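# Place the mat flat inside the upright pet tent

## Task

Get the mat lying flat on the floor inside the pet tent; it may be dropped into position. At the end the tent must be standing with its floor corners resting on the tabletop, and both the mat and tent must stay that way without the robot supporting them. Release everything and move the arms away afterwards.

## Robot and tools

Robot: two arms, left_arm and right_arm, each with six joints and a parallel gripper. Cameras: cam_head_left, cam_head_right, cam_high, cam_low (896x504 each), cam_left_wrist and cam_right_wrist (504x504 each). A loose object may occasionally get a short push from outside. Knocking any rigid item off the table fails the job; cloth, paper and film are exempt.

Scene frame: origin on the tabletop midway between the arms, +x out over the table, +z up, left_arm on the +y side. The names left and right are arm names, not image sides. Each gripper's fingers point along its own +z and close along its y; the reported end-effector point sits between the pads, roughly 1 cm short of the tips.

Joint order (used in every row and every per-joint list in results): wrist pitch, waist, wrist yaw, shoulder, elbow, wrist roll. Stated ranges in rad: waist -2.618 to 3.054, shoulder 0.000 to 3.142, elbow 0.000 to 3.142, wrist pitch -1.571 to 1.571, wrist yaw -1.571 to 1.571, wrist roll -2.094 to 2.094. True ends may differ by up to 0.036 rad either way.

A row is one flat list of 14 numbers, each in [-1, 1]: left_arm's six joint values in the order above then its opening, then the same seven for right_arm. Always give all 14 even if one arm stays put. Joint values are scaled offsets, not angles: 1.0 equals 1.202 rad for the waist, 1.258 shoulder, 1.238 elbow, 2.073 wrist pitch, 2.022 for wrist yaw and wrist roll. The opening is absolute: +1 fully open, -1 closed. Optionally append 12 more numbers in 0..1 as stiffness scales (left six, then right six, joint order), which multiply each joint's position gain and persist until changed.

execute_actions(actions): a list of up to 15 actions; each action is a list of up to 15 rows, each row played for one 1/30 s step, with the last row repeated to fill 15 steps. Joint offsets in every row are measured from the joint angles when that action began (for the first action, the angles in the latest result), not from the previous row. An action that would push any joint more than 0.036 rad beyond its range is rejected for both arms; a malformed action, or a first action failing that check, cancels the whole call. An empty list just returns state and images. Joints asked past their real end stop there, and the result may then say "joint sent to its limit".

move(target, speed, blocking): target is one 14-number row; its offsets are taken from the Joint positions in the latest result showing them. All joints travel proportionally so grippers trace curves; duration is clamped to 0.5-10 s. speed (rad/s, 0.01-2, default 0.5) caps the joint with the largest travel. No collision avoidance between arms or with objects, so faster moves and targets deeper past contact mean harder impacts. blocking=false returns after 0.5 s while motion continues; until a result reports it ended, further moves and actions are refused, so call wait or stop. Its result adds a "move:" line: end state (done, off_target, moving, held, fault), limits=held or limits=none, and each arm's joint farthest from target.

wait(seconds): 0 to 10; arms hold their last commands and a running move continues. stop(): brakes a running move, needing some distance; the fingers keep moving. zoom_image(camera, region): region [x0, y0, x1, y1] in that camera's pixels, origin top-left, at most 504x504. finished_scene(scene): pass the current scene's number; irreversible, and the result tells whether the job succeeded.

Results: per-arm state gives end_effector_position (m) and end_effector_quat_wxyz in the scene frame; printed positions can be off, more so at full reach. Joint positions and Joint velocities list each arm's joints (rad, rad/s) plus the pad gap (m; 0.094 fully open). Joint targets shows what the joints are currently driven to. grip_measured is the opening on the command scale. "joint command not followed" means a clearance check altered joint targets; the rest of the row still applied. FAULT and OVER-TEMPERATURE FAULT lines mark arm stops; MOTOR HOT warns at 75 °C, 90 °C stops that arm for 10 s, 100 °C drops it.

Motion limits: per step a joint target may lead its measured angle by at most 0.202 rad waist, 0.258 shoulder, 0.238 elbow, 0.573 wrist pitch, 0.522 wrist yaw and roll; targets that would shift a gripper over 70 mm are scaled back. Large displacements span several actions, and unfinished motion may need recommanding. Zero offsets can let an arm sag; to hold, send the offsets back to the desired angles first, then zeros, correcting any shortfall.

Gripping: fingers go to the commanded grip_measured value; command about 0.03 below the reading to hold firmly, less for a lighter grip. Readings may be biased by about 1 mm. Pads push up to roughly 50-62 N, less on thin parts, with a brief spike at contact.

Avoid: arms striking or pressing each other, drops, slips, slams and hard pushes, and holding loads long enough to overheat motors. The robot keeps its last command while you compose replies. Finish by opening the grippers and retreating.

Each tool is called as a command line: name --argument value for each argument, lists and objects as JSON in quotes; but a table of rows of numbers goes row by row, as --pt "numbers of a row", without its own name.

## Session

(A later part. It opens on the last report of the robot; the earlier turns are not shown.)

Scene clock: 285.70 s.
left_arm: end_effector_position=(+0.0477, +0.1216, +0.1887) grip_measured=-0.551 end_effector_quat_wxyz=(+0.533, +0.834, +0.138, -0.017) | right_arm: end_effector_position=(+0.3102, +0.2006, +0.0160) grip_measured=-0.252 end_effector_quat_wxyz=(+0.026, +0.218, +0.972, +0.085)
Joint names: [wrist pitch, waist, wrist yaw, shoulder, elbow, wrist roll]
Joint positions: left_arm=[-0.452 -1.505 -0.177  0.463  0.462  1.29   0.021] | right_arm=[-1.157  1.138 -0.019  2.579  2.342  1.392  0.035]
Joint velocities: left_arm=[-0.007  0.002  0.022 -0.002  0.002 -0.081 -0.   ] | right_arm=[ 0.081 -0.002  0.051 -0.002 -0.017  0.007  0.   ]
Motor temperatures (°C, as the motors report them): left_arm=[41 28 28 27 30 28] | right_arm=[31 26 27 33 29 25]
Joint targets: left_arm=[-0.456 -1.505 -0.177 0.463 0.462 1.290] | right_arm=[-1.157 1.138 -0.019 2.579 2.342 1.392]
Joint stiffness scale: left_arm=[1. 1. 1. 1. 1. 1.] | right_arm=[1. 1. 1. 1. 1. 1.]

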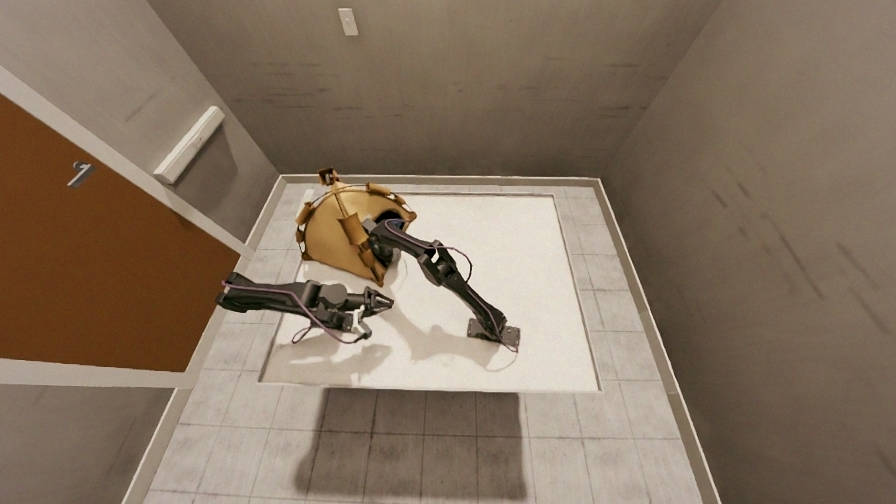

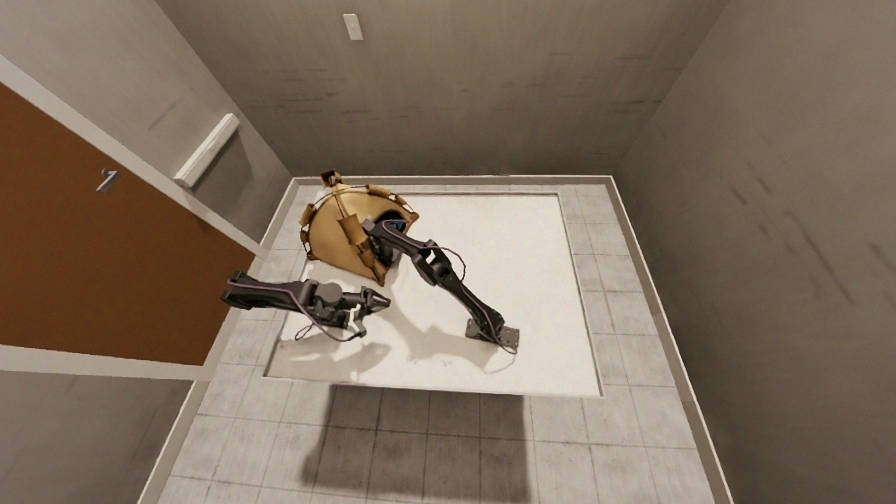

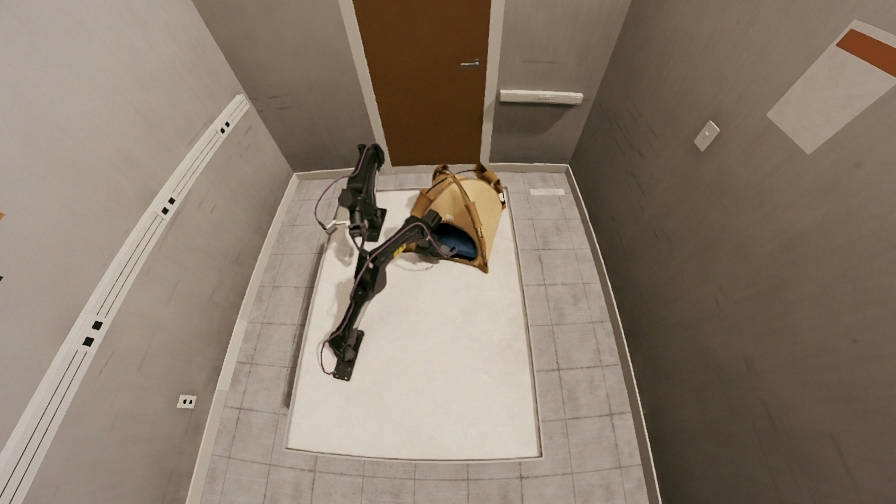

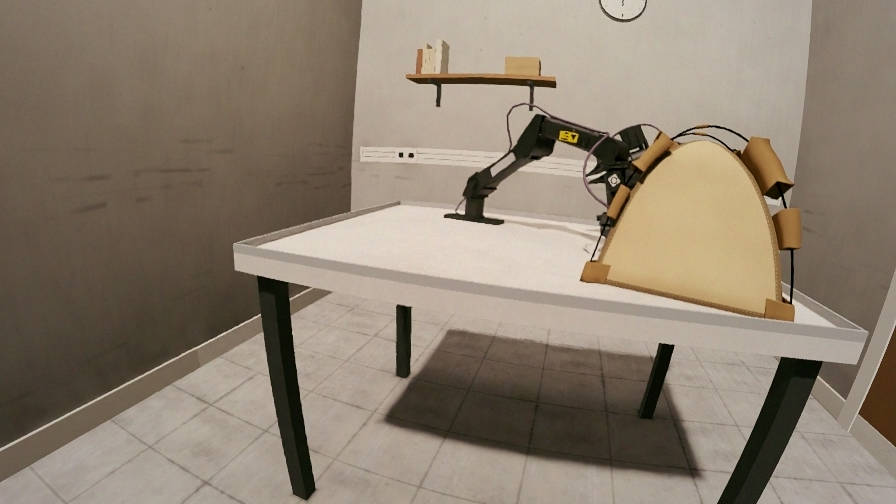

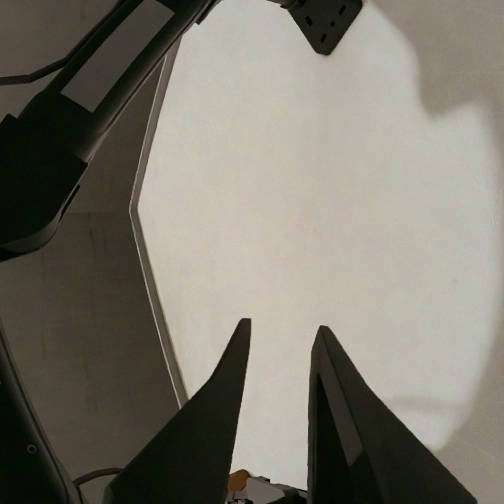

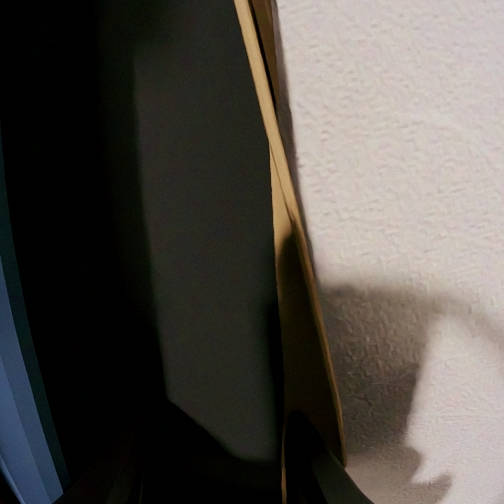

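Both corners look inside now. Close.

execute_actions --actions '[[[0,0,0,0,0,0,-0.55,0,0,0,0,0,0,-1]],[[0,0,0,0,0,0,-0.55,0,0,0,0,0,0,-1]]]'

move --target '[0,0,0,0,0,0,-0.55,-0.03,0,0,-0.16,-0.06,0,-1]' --speed 0.2

zoom_image --camera "cam_high" --region '[380,180,520,290]'

Scene clock: 287.23 s.
left_arm: end_effector_position=(+0.0476, +0.1209, +0.1902) grip_measured=-0.551 end_effector_quat_wxyz=(+0.536, +0.833, +0.138, -0.017) | right_arm: end_effector_position=(+0.3099, +0.2003, +0.0155) grip_measured=-0.998 end_effector_quat_wxyz=(+0.025, +0.218, +0.972, +0.085)
Joint names: [wrist pitch, waist, wrist yaw, shoulder, elbow, wrist roll]
Joint positions: left_arm=[-0.446 -1.505 -0.177  0.463  0.462  1.29   0.021] | right_arm=[-1.158  1.138 -0.019  2.579  2.342  1.392  0.   ]
Joint velocities: left_arm=[-0.007  0.007 -0.022 -0.002  0.017  0.007  0.001] | right_arm=[ 0.022 -0.032 -0.007 -0.002 -0.012  0.037 -0.   ]
Motor temperatures (°C, as the motors report them): left_arm=[41 28 28 27 30 28] | right_arm=[31 26 27 33 29 25]
Joint targets: left_arm=[-0.449 -1.505 -0.177 0.463 0.462 1.290] | right_arm=[-1.158 1.138 -0.019 2.579 2.342 1.392]
Joint stiffness scale: left_arm=[1. 1. 1. 1. 1. 1.] | right_arm=[1. 1. 1. 1. 1. 1.]

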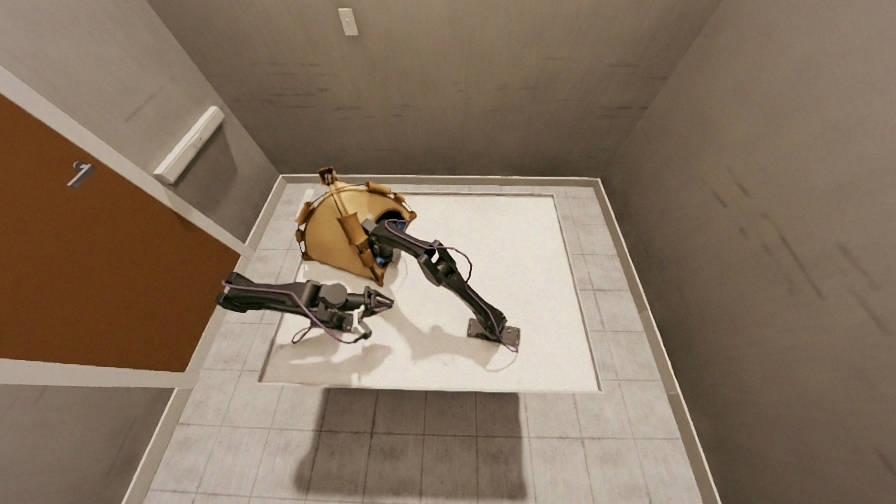

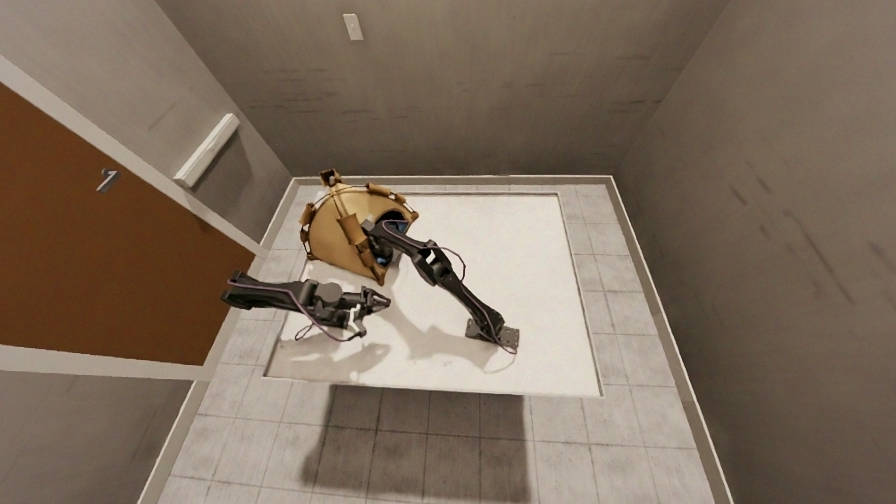

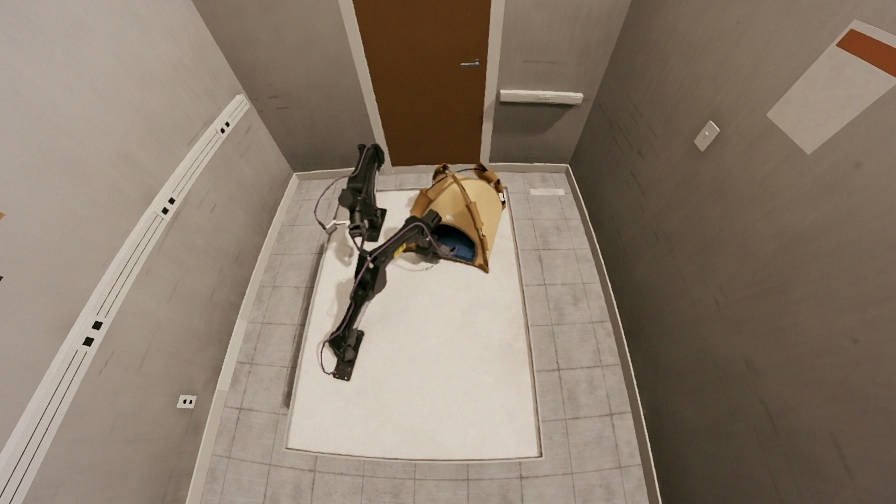

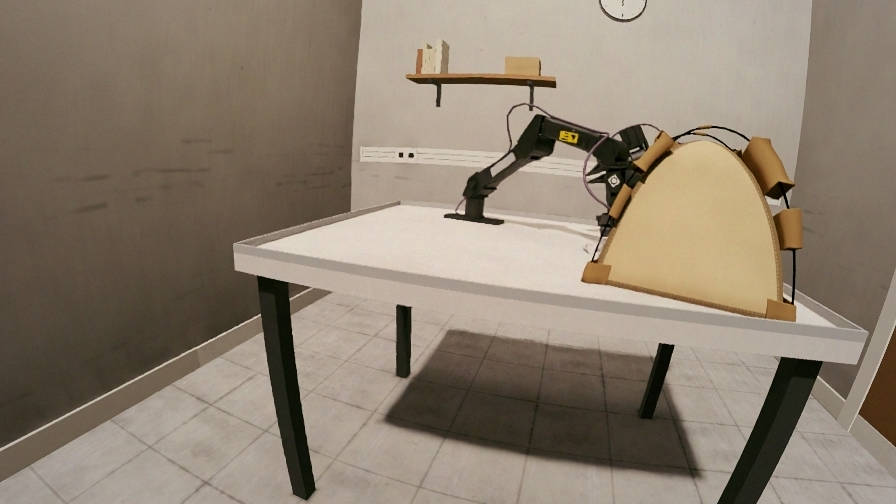

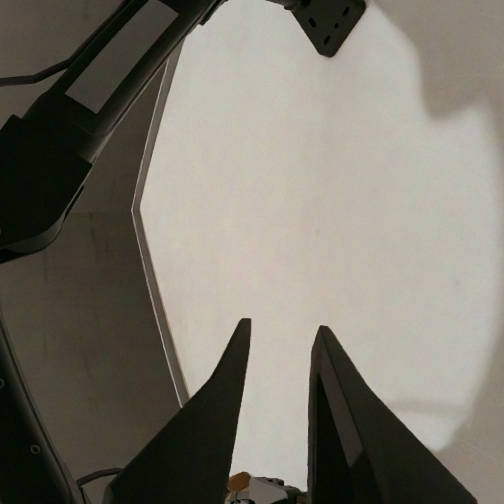

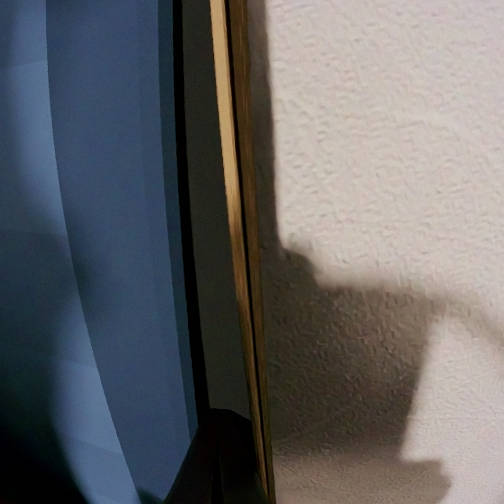

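Scene clock: 288.80 s.
left_arm: end_effector_position=(+0.0476, +0.1205, +0.1909) grip_measured=-0.551 end_effector_quat_wxyz=(+0.537, +0.832, +0.138, -0.017) | right_arm: end_effector_position=(+0.3017, +0.1890, +0.0840) grip_measured=-0.998 end_effector_quat_wxyz=(+0.038, +0.217, +0.969, +0.114)
Joint names: [wrist pitch, waist, wrist yaw, shoulder, elbow, wrist roll]
Joint positions: left_arm=[-0.442 -1.505 -0.177  0.463  0.462  1.291  0.021] | right_arm=[-1.208  1.138 -0.019  2.405  2.282  1.392  0.   ]
Joint velocities: left_arm=[ 0.037 -0.012 -0.051  0.002 -0.007 -0.037  0.001] | right_arm=[-0.037 -0.012 -0.007  0.002 -0.002  0.11   0.001]
Motor temperatures (°C, as the motors report them): left_arm=[41 28 28 27 30 28] | right_arm=[30 26 27 33 29 25]
Joint targets: left_arm=[-0.446 -1.505 -0.177 0.463 0.462 1.291] | right_arm=[-1.221 1.138 -0.019 2.378 2.268 1.392]
Joint stiffness scale: left_arm=[1. 1. 1. 1. 1. 1.] | right_arm=[1. 1. 1. 1. 1. 1.]
move: off_target (right_arm); limits=none; left_arm: farthest joint: the wrist pitch, 0.004 radians from its target (0.000 radians at the start); right_arm: farthest joint: the shoulder, 0.027 radians from its target (0.202 radians at the start)

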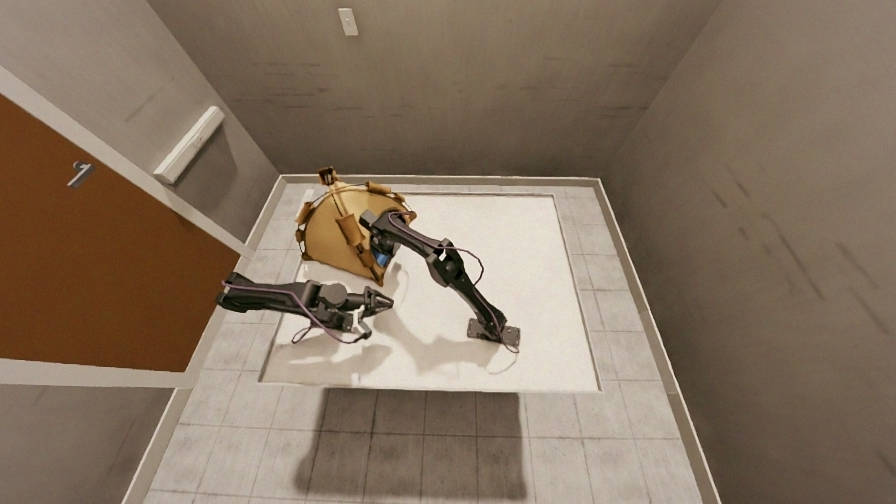

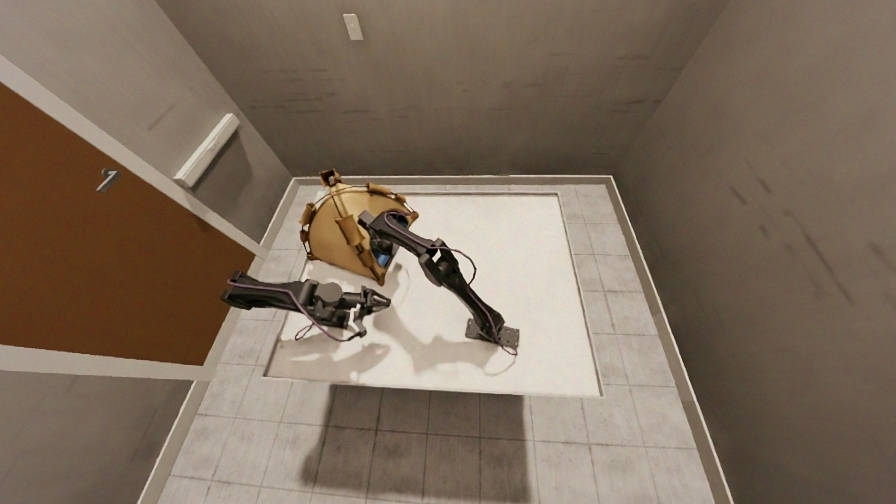

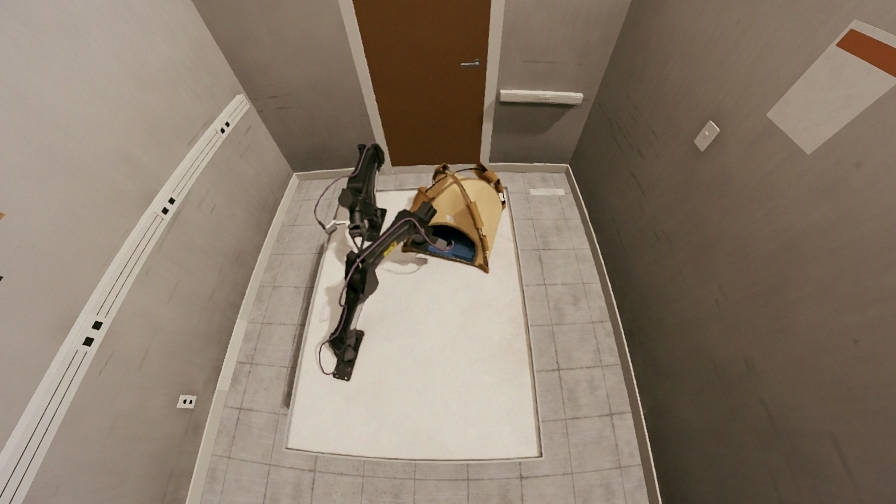

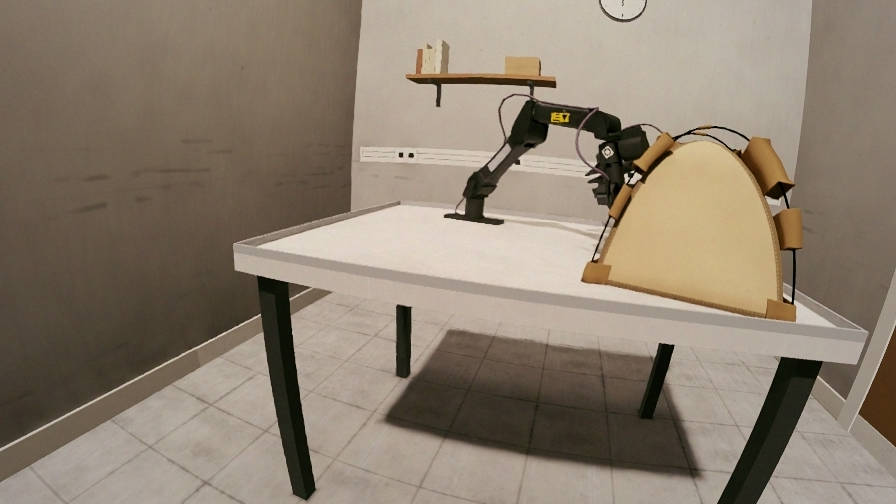

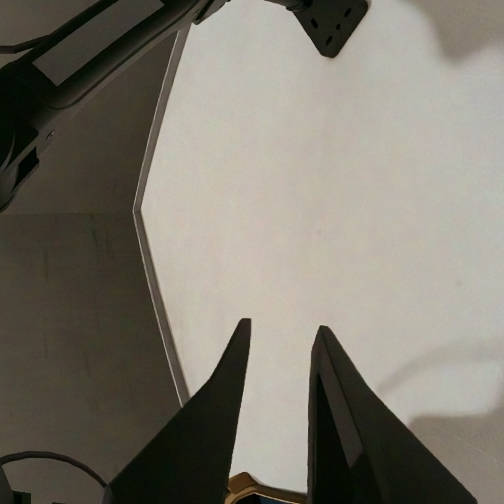

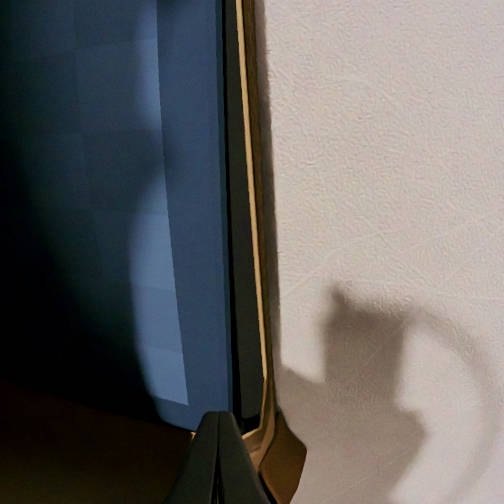

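Region (380, 180, 520, 290) of cam_high's 896x504 image, scaled by 3.600, with more detail than that image has; it fills the top 396 rows of this view, and the rest is white.

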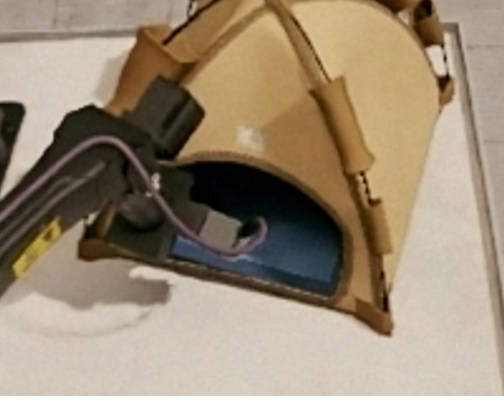

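move --target '[0,0,0,0,0,0,-0.55,0.2,-0.1,0,-0.34,-0.63,-0.3,-1]' --speed 0.6

move --target '[0,0,0,0,0,0,-0.55,0.58,-0.085,-0.13,-0.29,-0.66,-0.385,-1]' --speed 0.7

Scene clock: 293.63 s.
left_arm: end_effector_position=(+0.0476, +0.1201, +0.1917) grip_measured=-0.551 end_effector_quat_wxyz=(+0.539, +0.831, +0.138, -0.018) | right_arm: end_effector_position=(+0.2918, +0.0903, +0.0543) grip_measured=-0.998 end_effector_quat_wxyz=(+0.083, -0.022, +0.991, +0.103)
Joint names: [wrist pitch, waist, wrist yaw, shoulder, elbow, wrist roll]
Joint positions: left_arm=[-0.439 -1.505 -0.177  0.463  0.462  1.291  0.021] | right_arm=[-0.81   1.026 -0.02   2.009  1.513  0.796  0.   ]
Joint velocities: left_arm=[-0.066 -0.007  0.022 -0.007  0.002  0.007 -0.001] | right_arm=[-0.095 -0.022 -0.007 -0.007  0.012 -0.007 -0.001]
Motor temperatures (°C, as the motors report them): left_arm=[42 28 28 27 30 28] | right_arm=[30 26 27 33 28 25]
Joint targets: left_arm=[-0.442 -1.505 -0.177 0.463 0.462 1.291] | right_arm=[-0.794 1.018 -0.019 1.977 1.502 0.786]
Joint stiffness scale: left_arm=[1. 1. 1. 1. 1. 1.] | right_arm=[1. 1. 1. 1. 1. 1.]
move: off_target (right_arm); limits=none; left_arm: farthest joint: the wrist pitch, 0.003 radians from its target (0.000 radians at the start); right_arm: farthest joint: the shoulder, 0.031 radians from its target (0.428 radians at the start)

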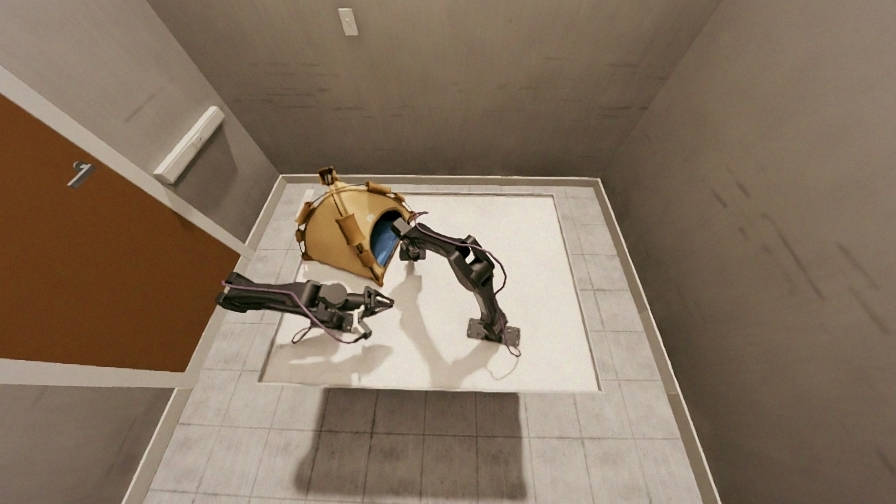

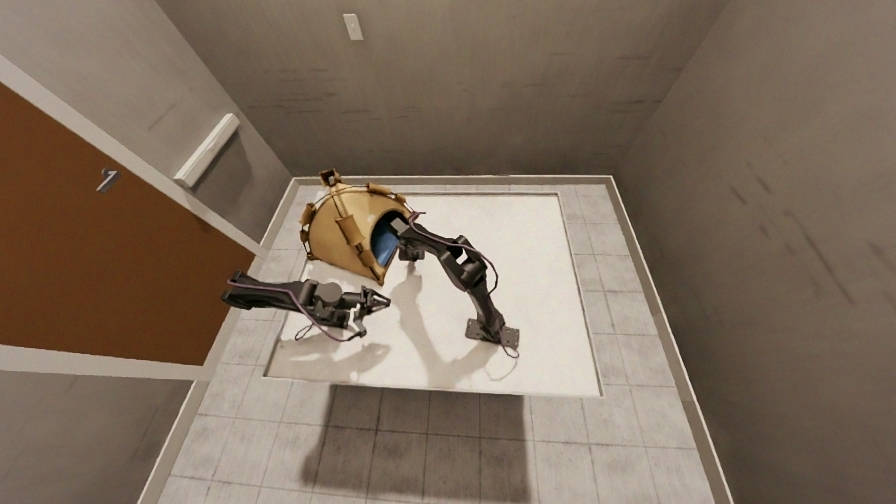

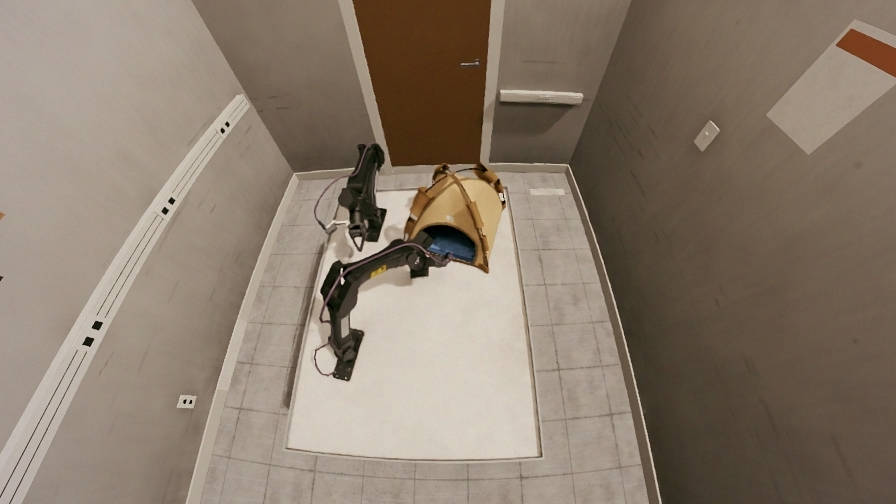

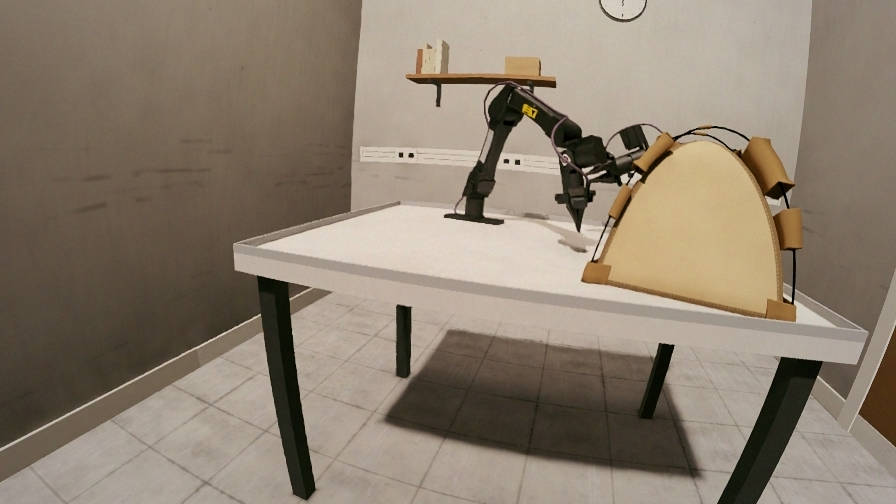

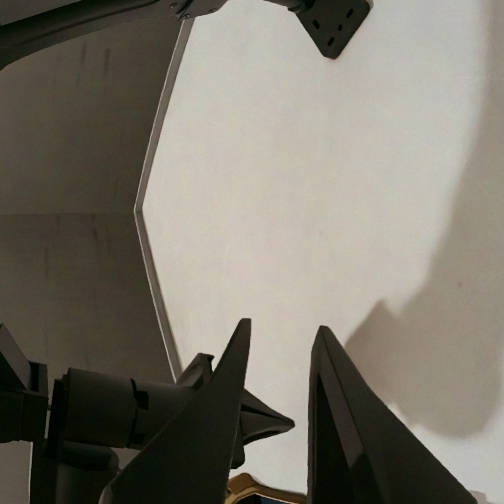

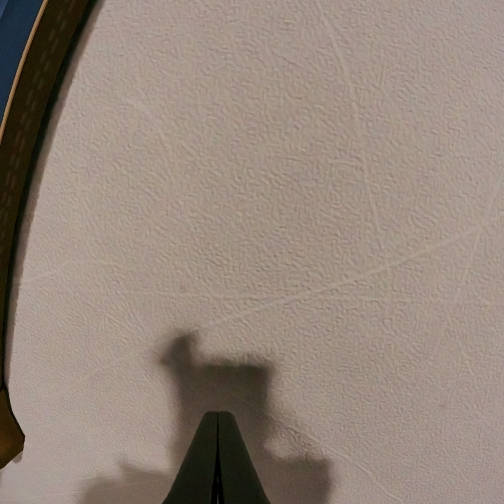

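Scene clock: 296.17 s.
left_arm: end_effector_position=(+0.0476, +0.1198, +0.1924) grip_measured=-0.551 end_effector_quat_wxyz=(+0.540, +0.830, +0.138, -0.018) | right_arm: end_effector_position=(+0.2873, +0.0913, +0.0785) grip_measured=-0.998 end_effector_quat_wxyz=(+0.386, -0.367, +0.797, +0.286)
Joint names: [wrist pitch, waist, wrist yaw, shoulder, elbow, wrist roll]
Joint positions: left_arm=[-0.436 -1.505 -0.177  0.463  0.462  1.291  0.021] | right_arm=[ 0.371  0.934 -0.271  1.673  0.707  0.027  0.   ]
Joint velocities: left_arm=[-0.066 -0.022  0.022 -0.012  0.007 -0.022 -0.   ] | right_arm=[-0.007 -0.012  0.022  0.007 -0.002 -0.051 -0.   ]
Motor temperatures (°C, as the motors report them): left_arm=[42 28 28 27 30 28] | right_arm=[31 26 27 33 28 25]
Joint targets: left_arm=[-0.439 -1.505 -0.177 0.463 0.462 1.291] | right_arm=[0.392 0.923 -0.283 1.644 0.696 0.017]
Joint stiffness scale: left_arm=[1. 1. 1. 1. 1. 1.] | right_arm=[1. 1. 1. 1. 1. 1.]
move: off_target (right_arm); limits=none; left_arm: farthest joint: the wrist pitch, 0.003 radians from its target (0.000 radians at the start); right_arm: farthest joint: the shoulder, 0.028 radians from its target (0.364 radians at the start)

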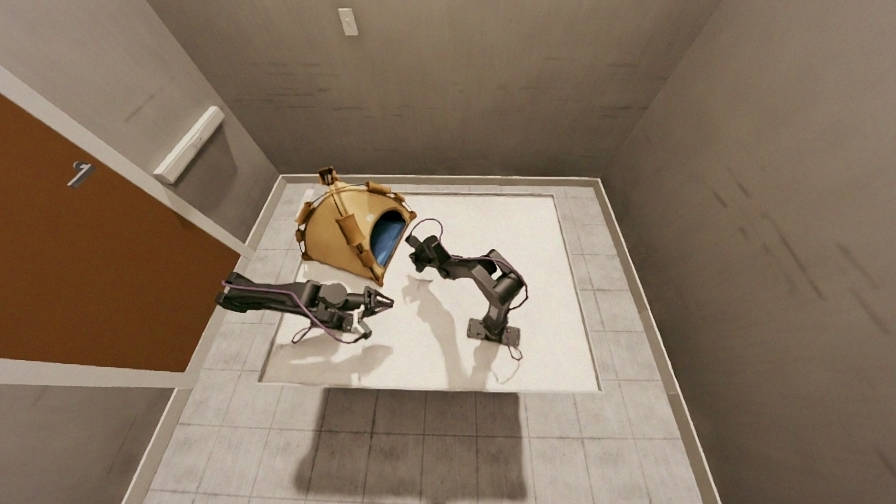

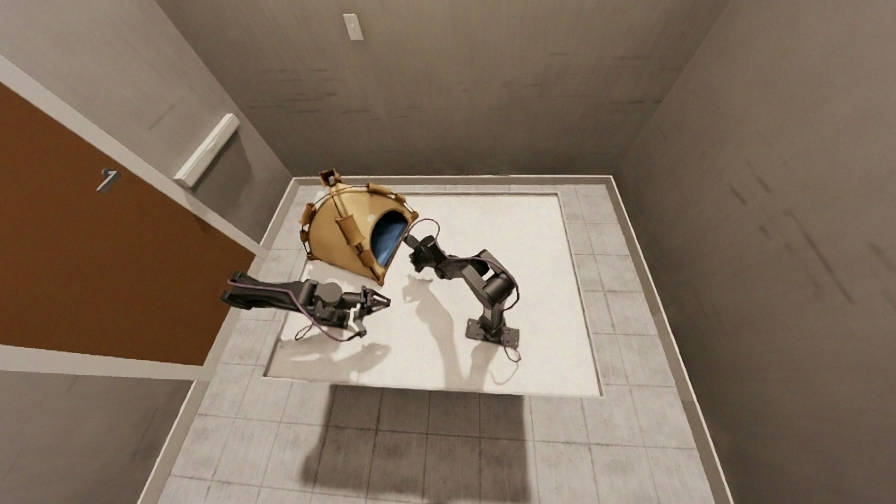

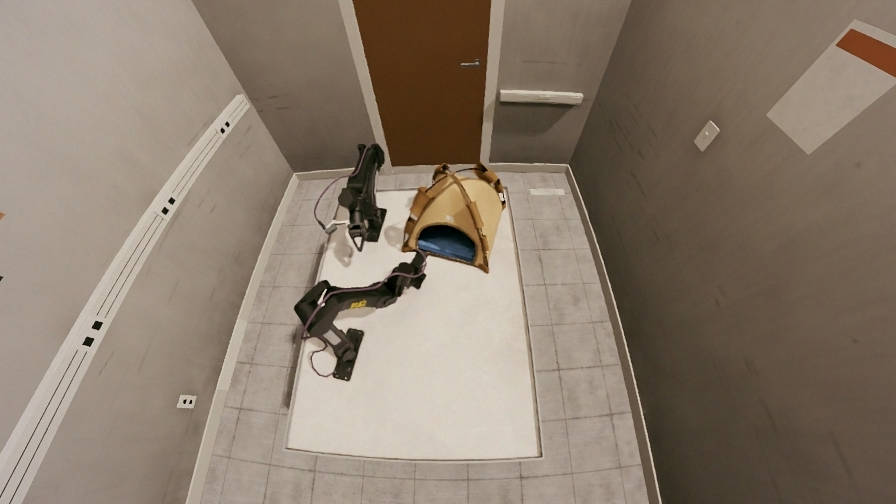

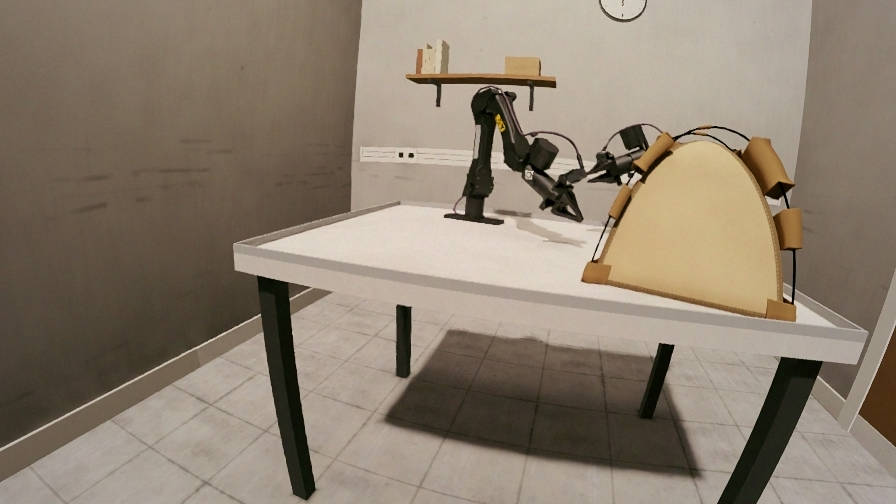

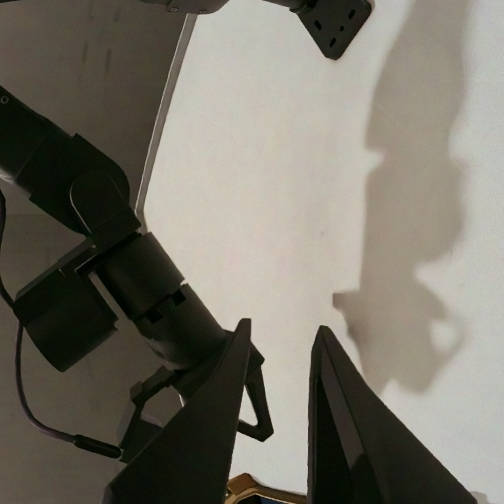

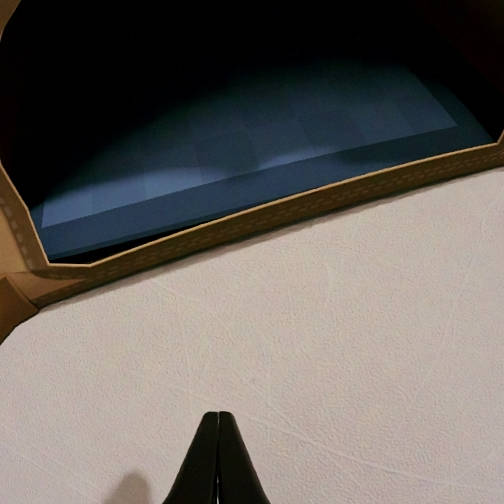

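zoom_image --camera "cam_head_left" --region '[280,160,430,300]'

move --target '[0,0,0,0,0,0,-0.55,-0.465,0.205,0.134,0.455,0.93,0.68,-1]' --speed 0.6

Region (280, 160, 430, 300) of cam_head_left's 896x504 image, scaled by 3.360, with more detail than that image has; it fills the top 470 rows of this view, and the rest is white.

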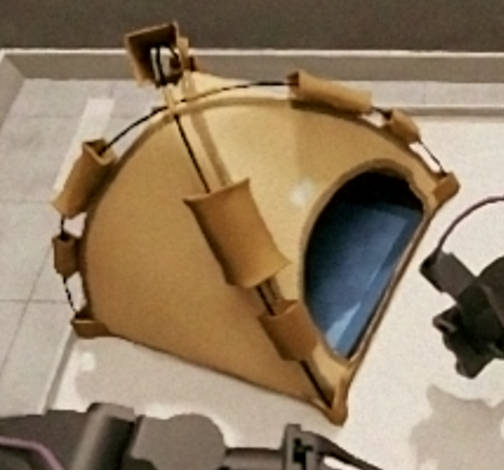

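Scene clock: 300.10 s.
left_arm: end_effector_position=(+0.0476, +0.1195, +0.1931) grip_measured=-0.551 end_effector_quat_wxyz=(+0.541, +0.829, +0.138, -0.018) | right_arm: end_effector_position=(+0.3102, +0.2336, +0.0709) grip_measured=-0.998 end_effector_quat_wxyz=(+0.098, +0.195, +0.940, +0.263)
Joint names: [wrist pitch, waist, wrist yaw, shoulder, elbow, wrist roll]
Joint positions: left_arm=[-0.432 -1.505 -0.177  0.463  0.462  1.291  0.021] | right_arm=[-0.583  1.173 -0.014  2.244  1.825  1.398  0.   ]
Joint velocities: left_arm=[ 0.051 -0.002 -0.095  0.002  0.012 -0.022 -0.   ] | right_arm=[ 0.037  0.007 -0.037 -0.007  0.002 -0.007  0.001]
Motor temperatures (°C, as the motors report them): left_arm=[42 28 28 27 30 28] | right_arm=[31 26 27 33 29 25]
Joint targets: left_arm=[-0.436 -1.505 -0.177 0.463 0.462 1.291] | right_arm=[-0.593 1.180 -0.000 2.245 1.859 1.402]
Joint stiffness scale: left_arm=[1. 1. 1. 1. 1. 1.] | right_arm=[1. 1. 1. 1. 1. 1.]
move: off_target (right_arm); limits=none; left_arm: farthest joint: the wrist pitch, 0.004 radians from its target (0.000 radians at the start); right_arm: farthest joint: the elbow, 0.033 radians from its target (1.151 radians at the start)

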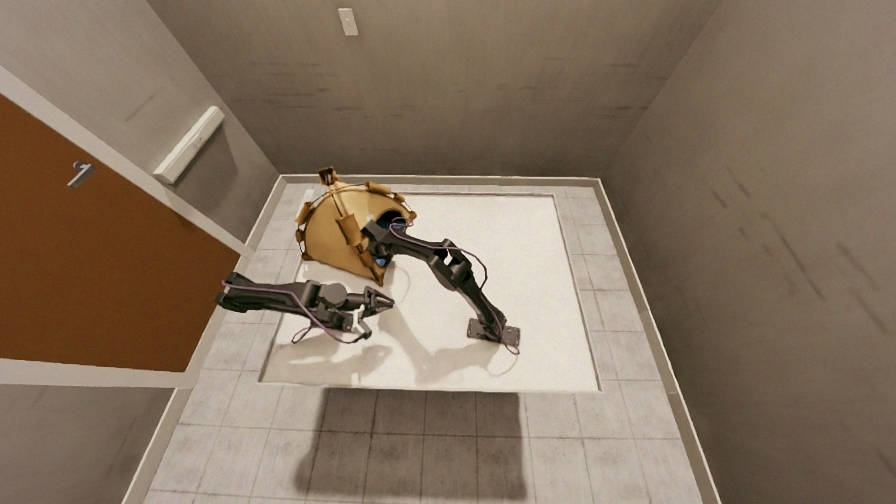

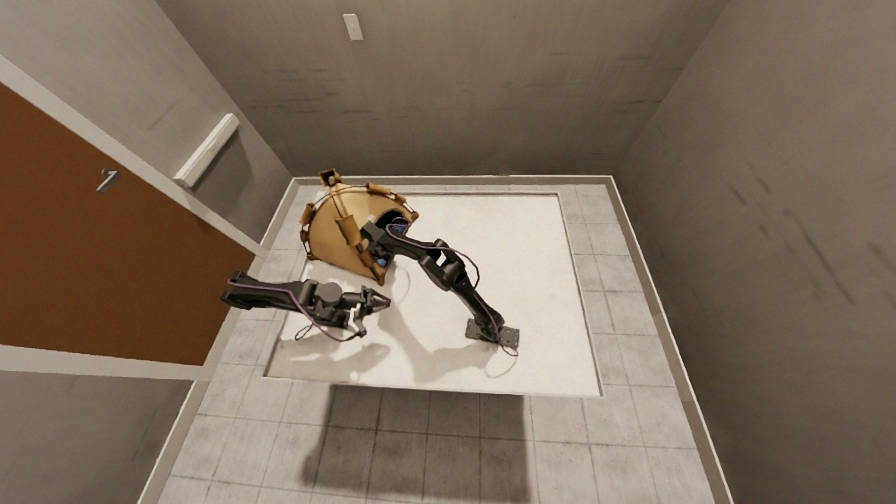

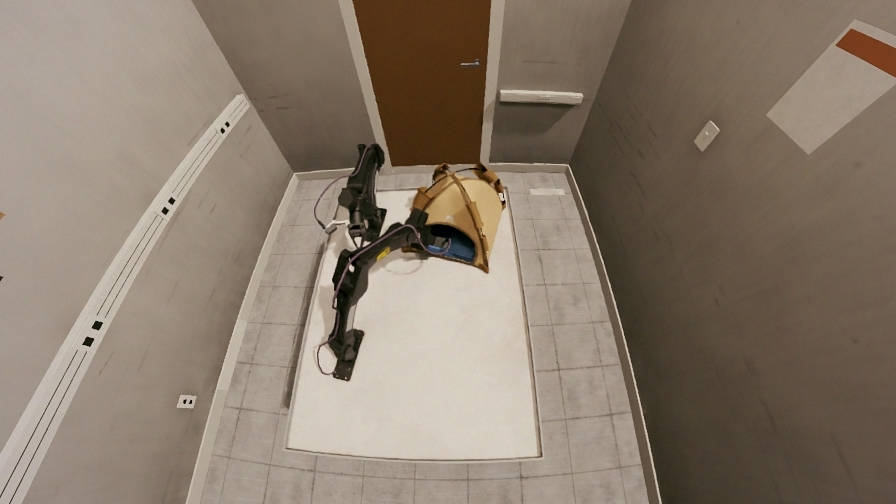

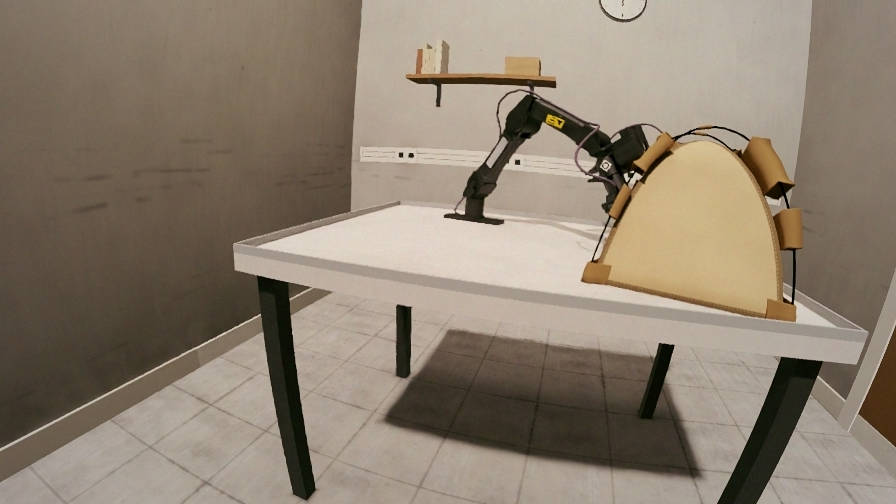

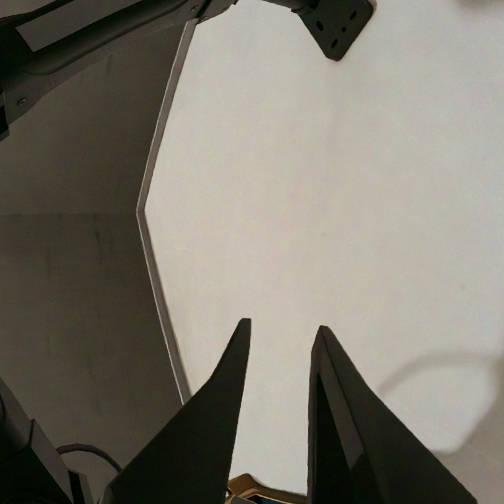

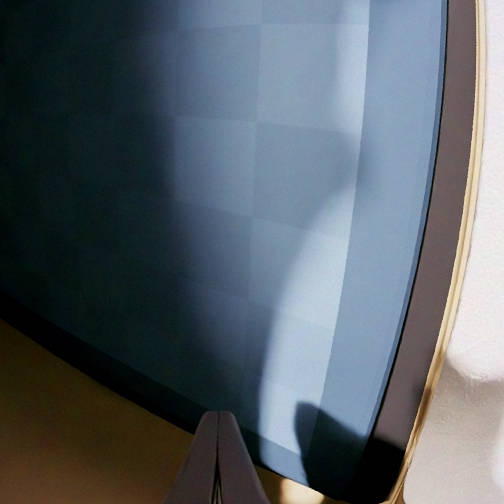

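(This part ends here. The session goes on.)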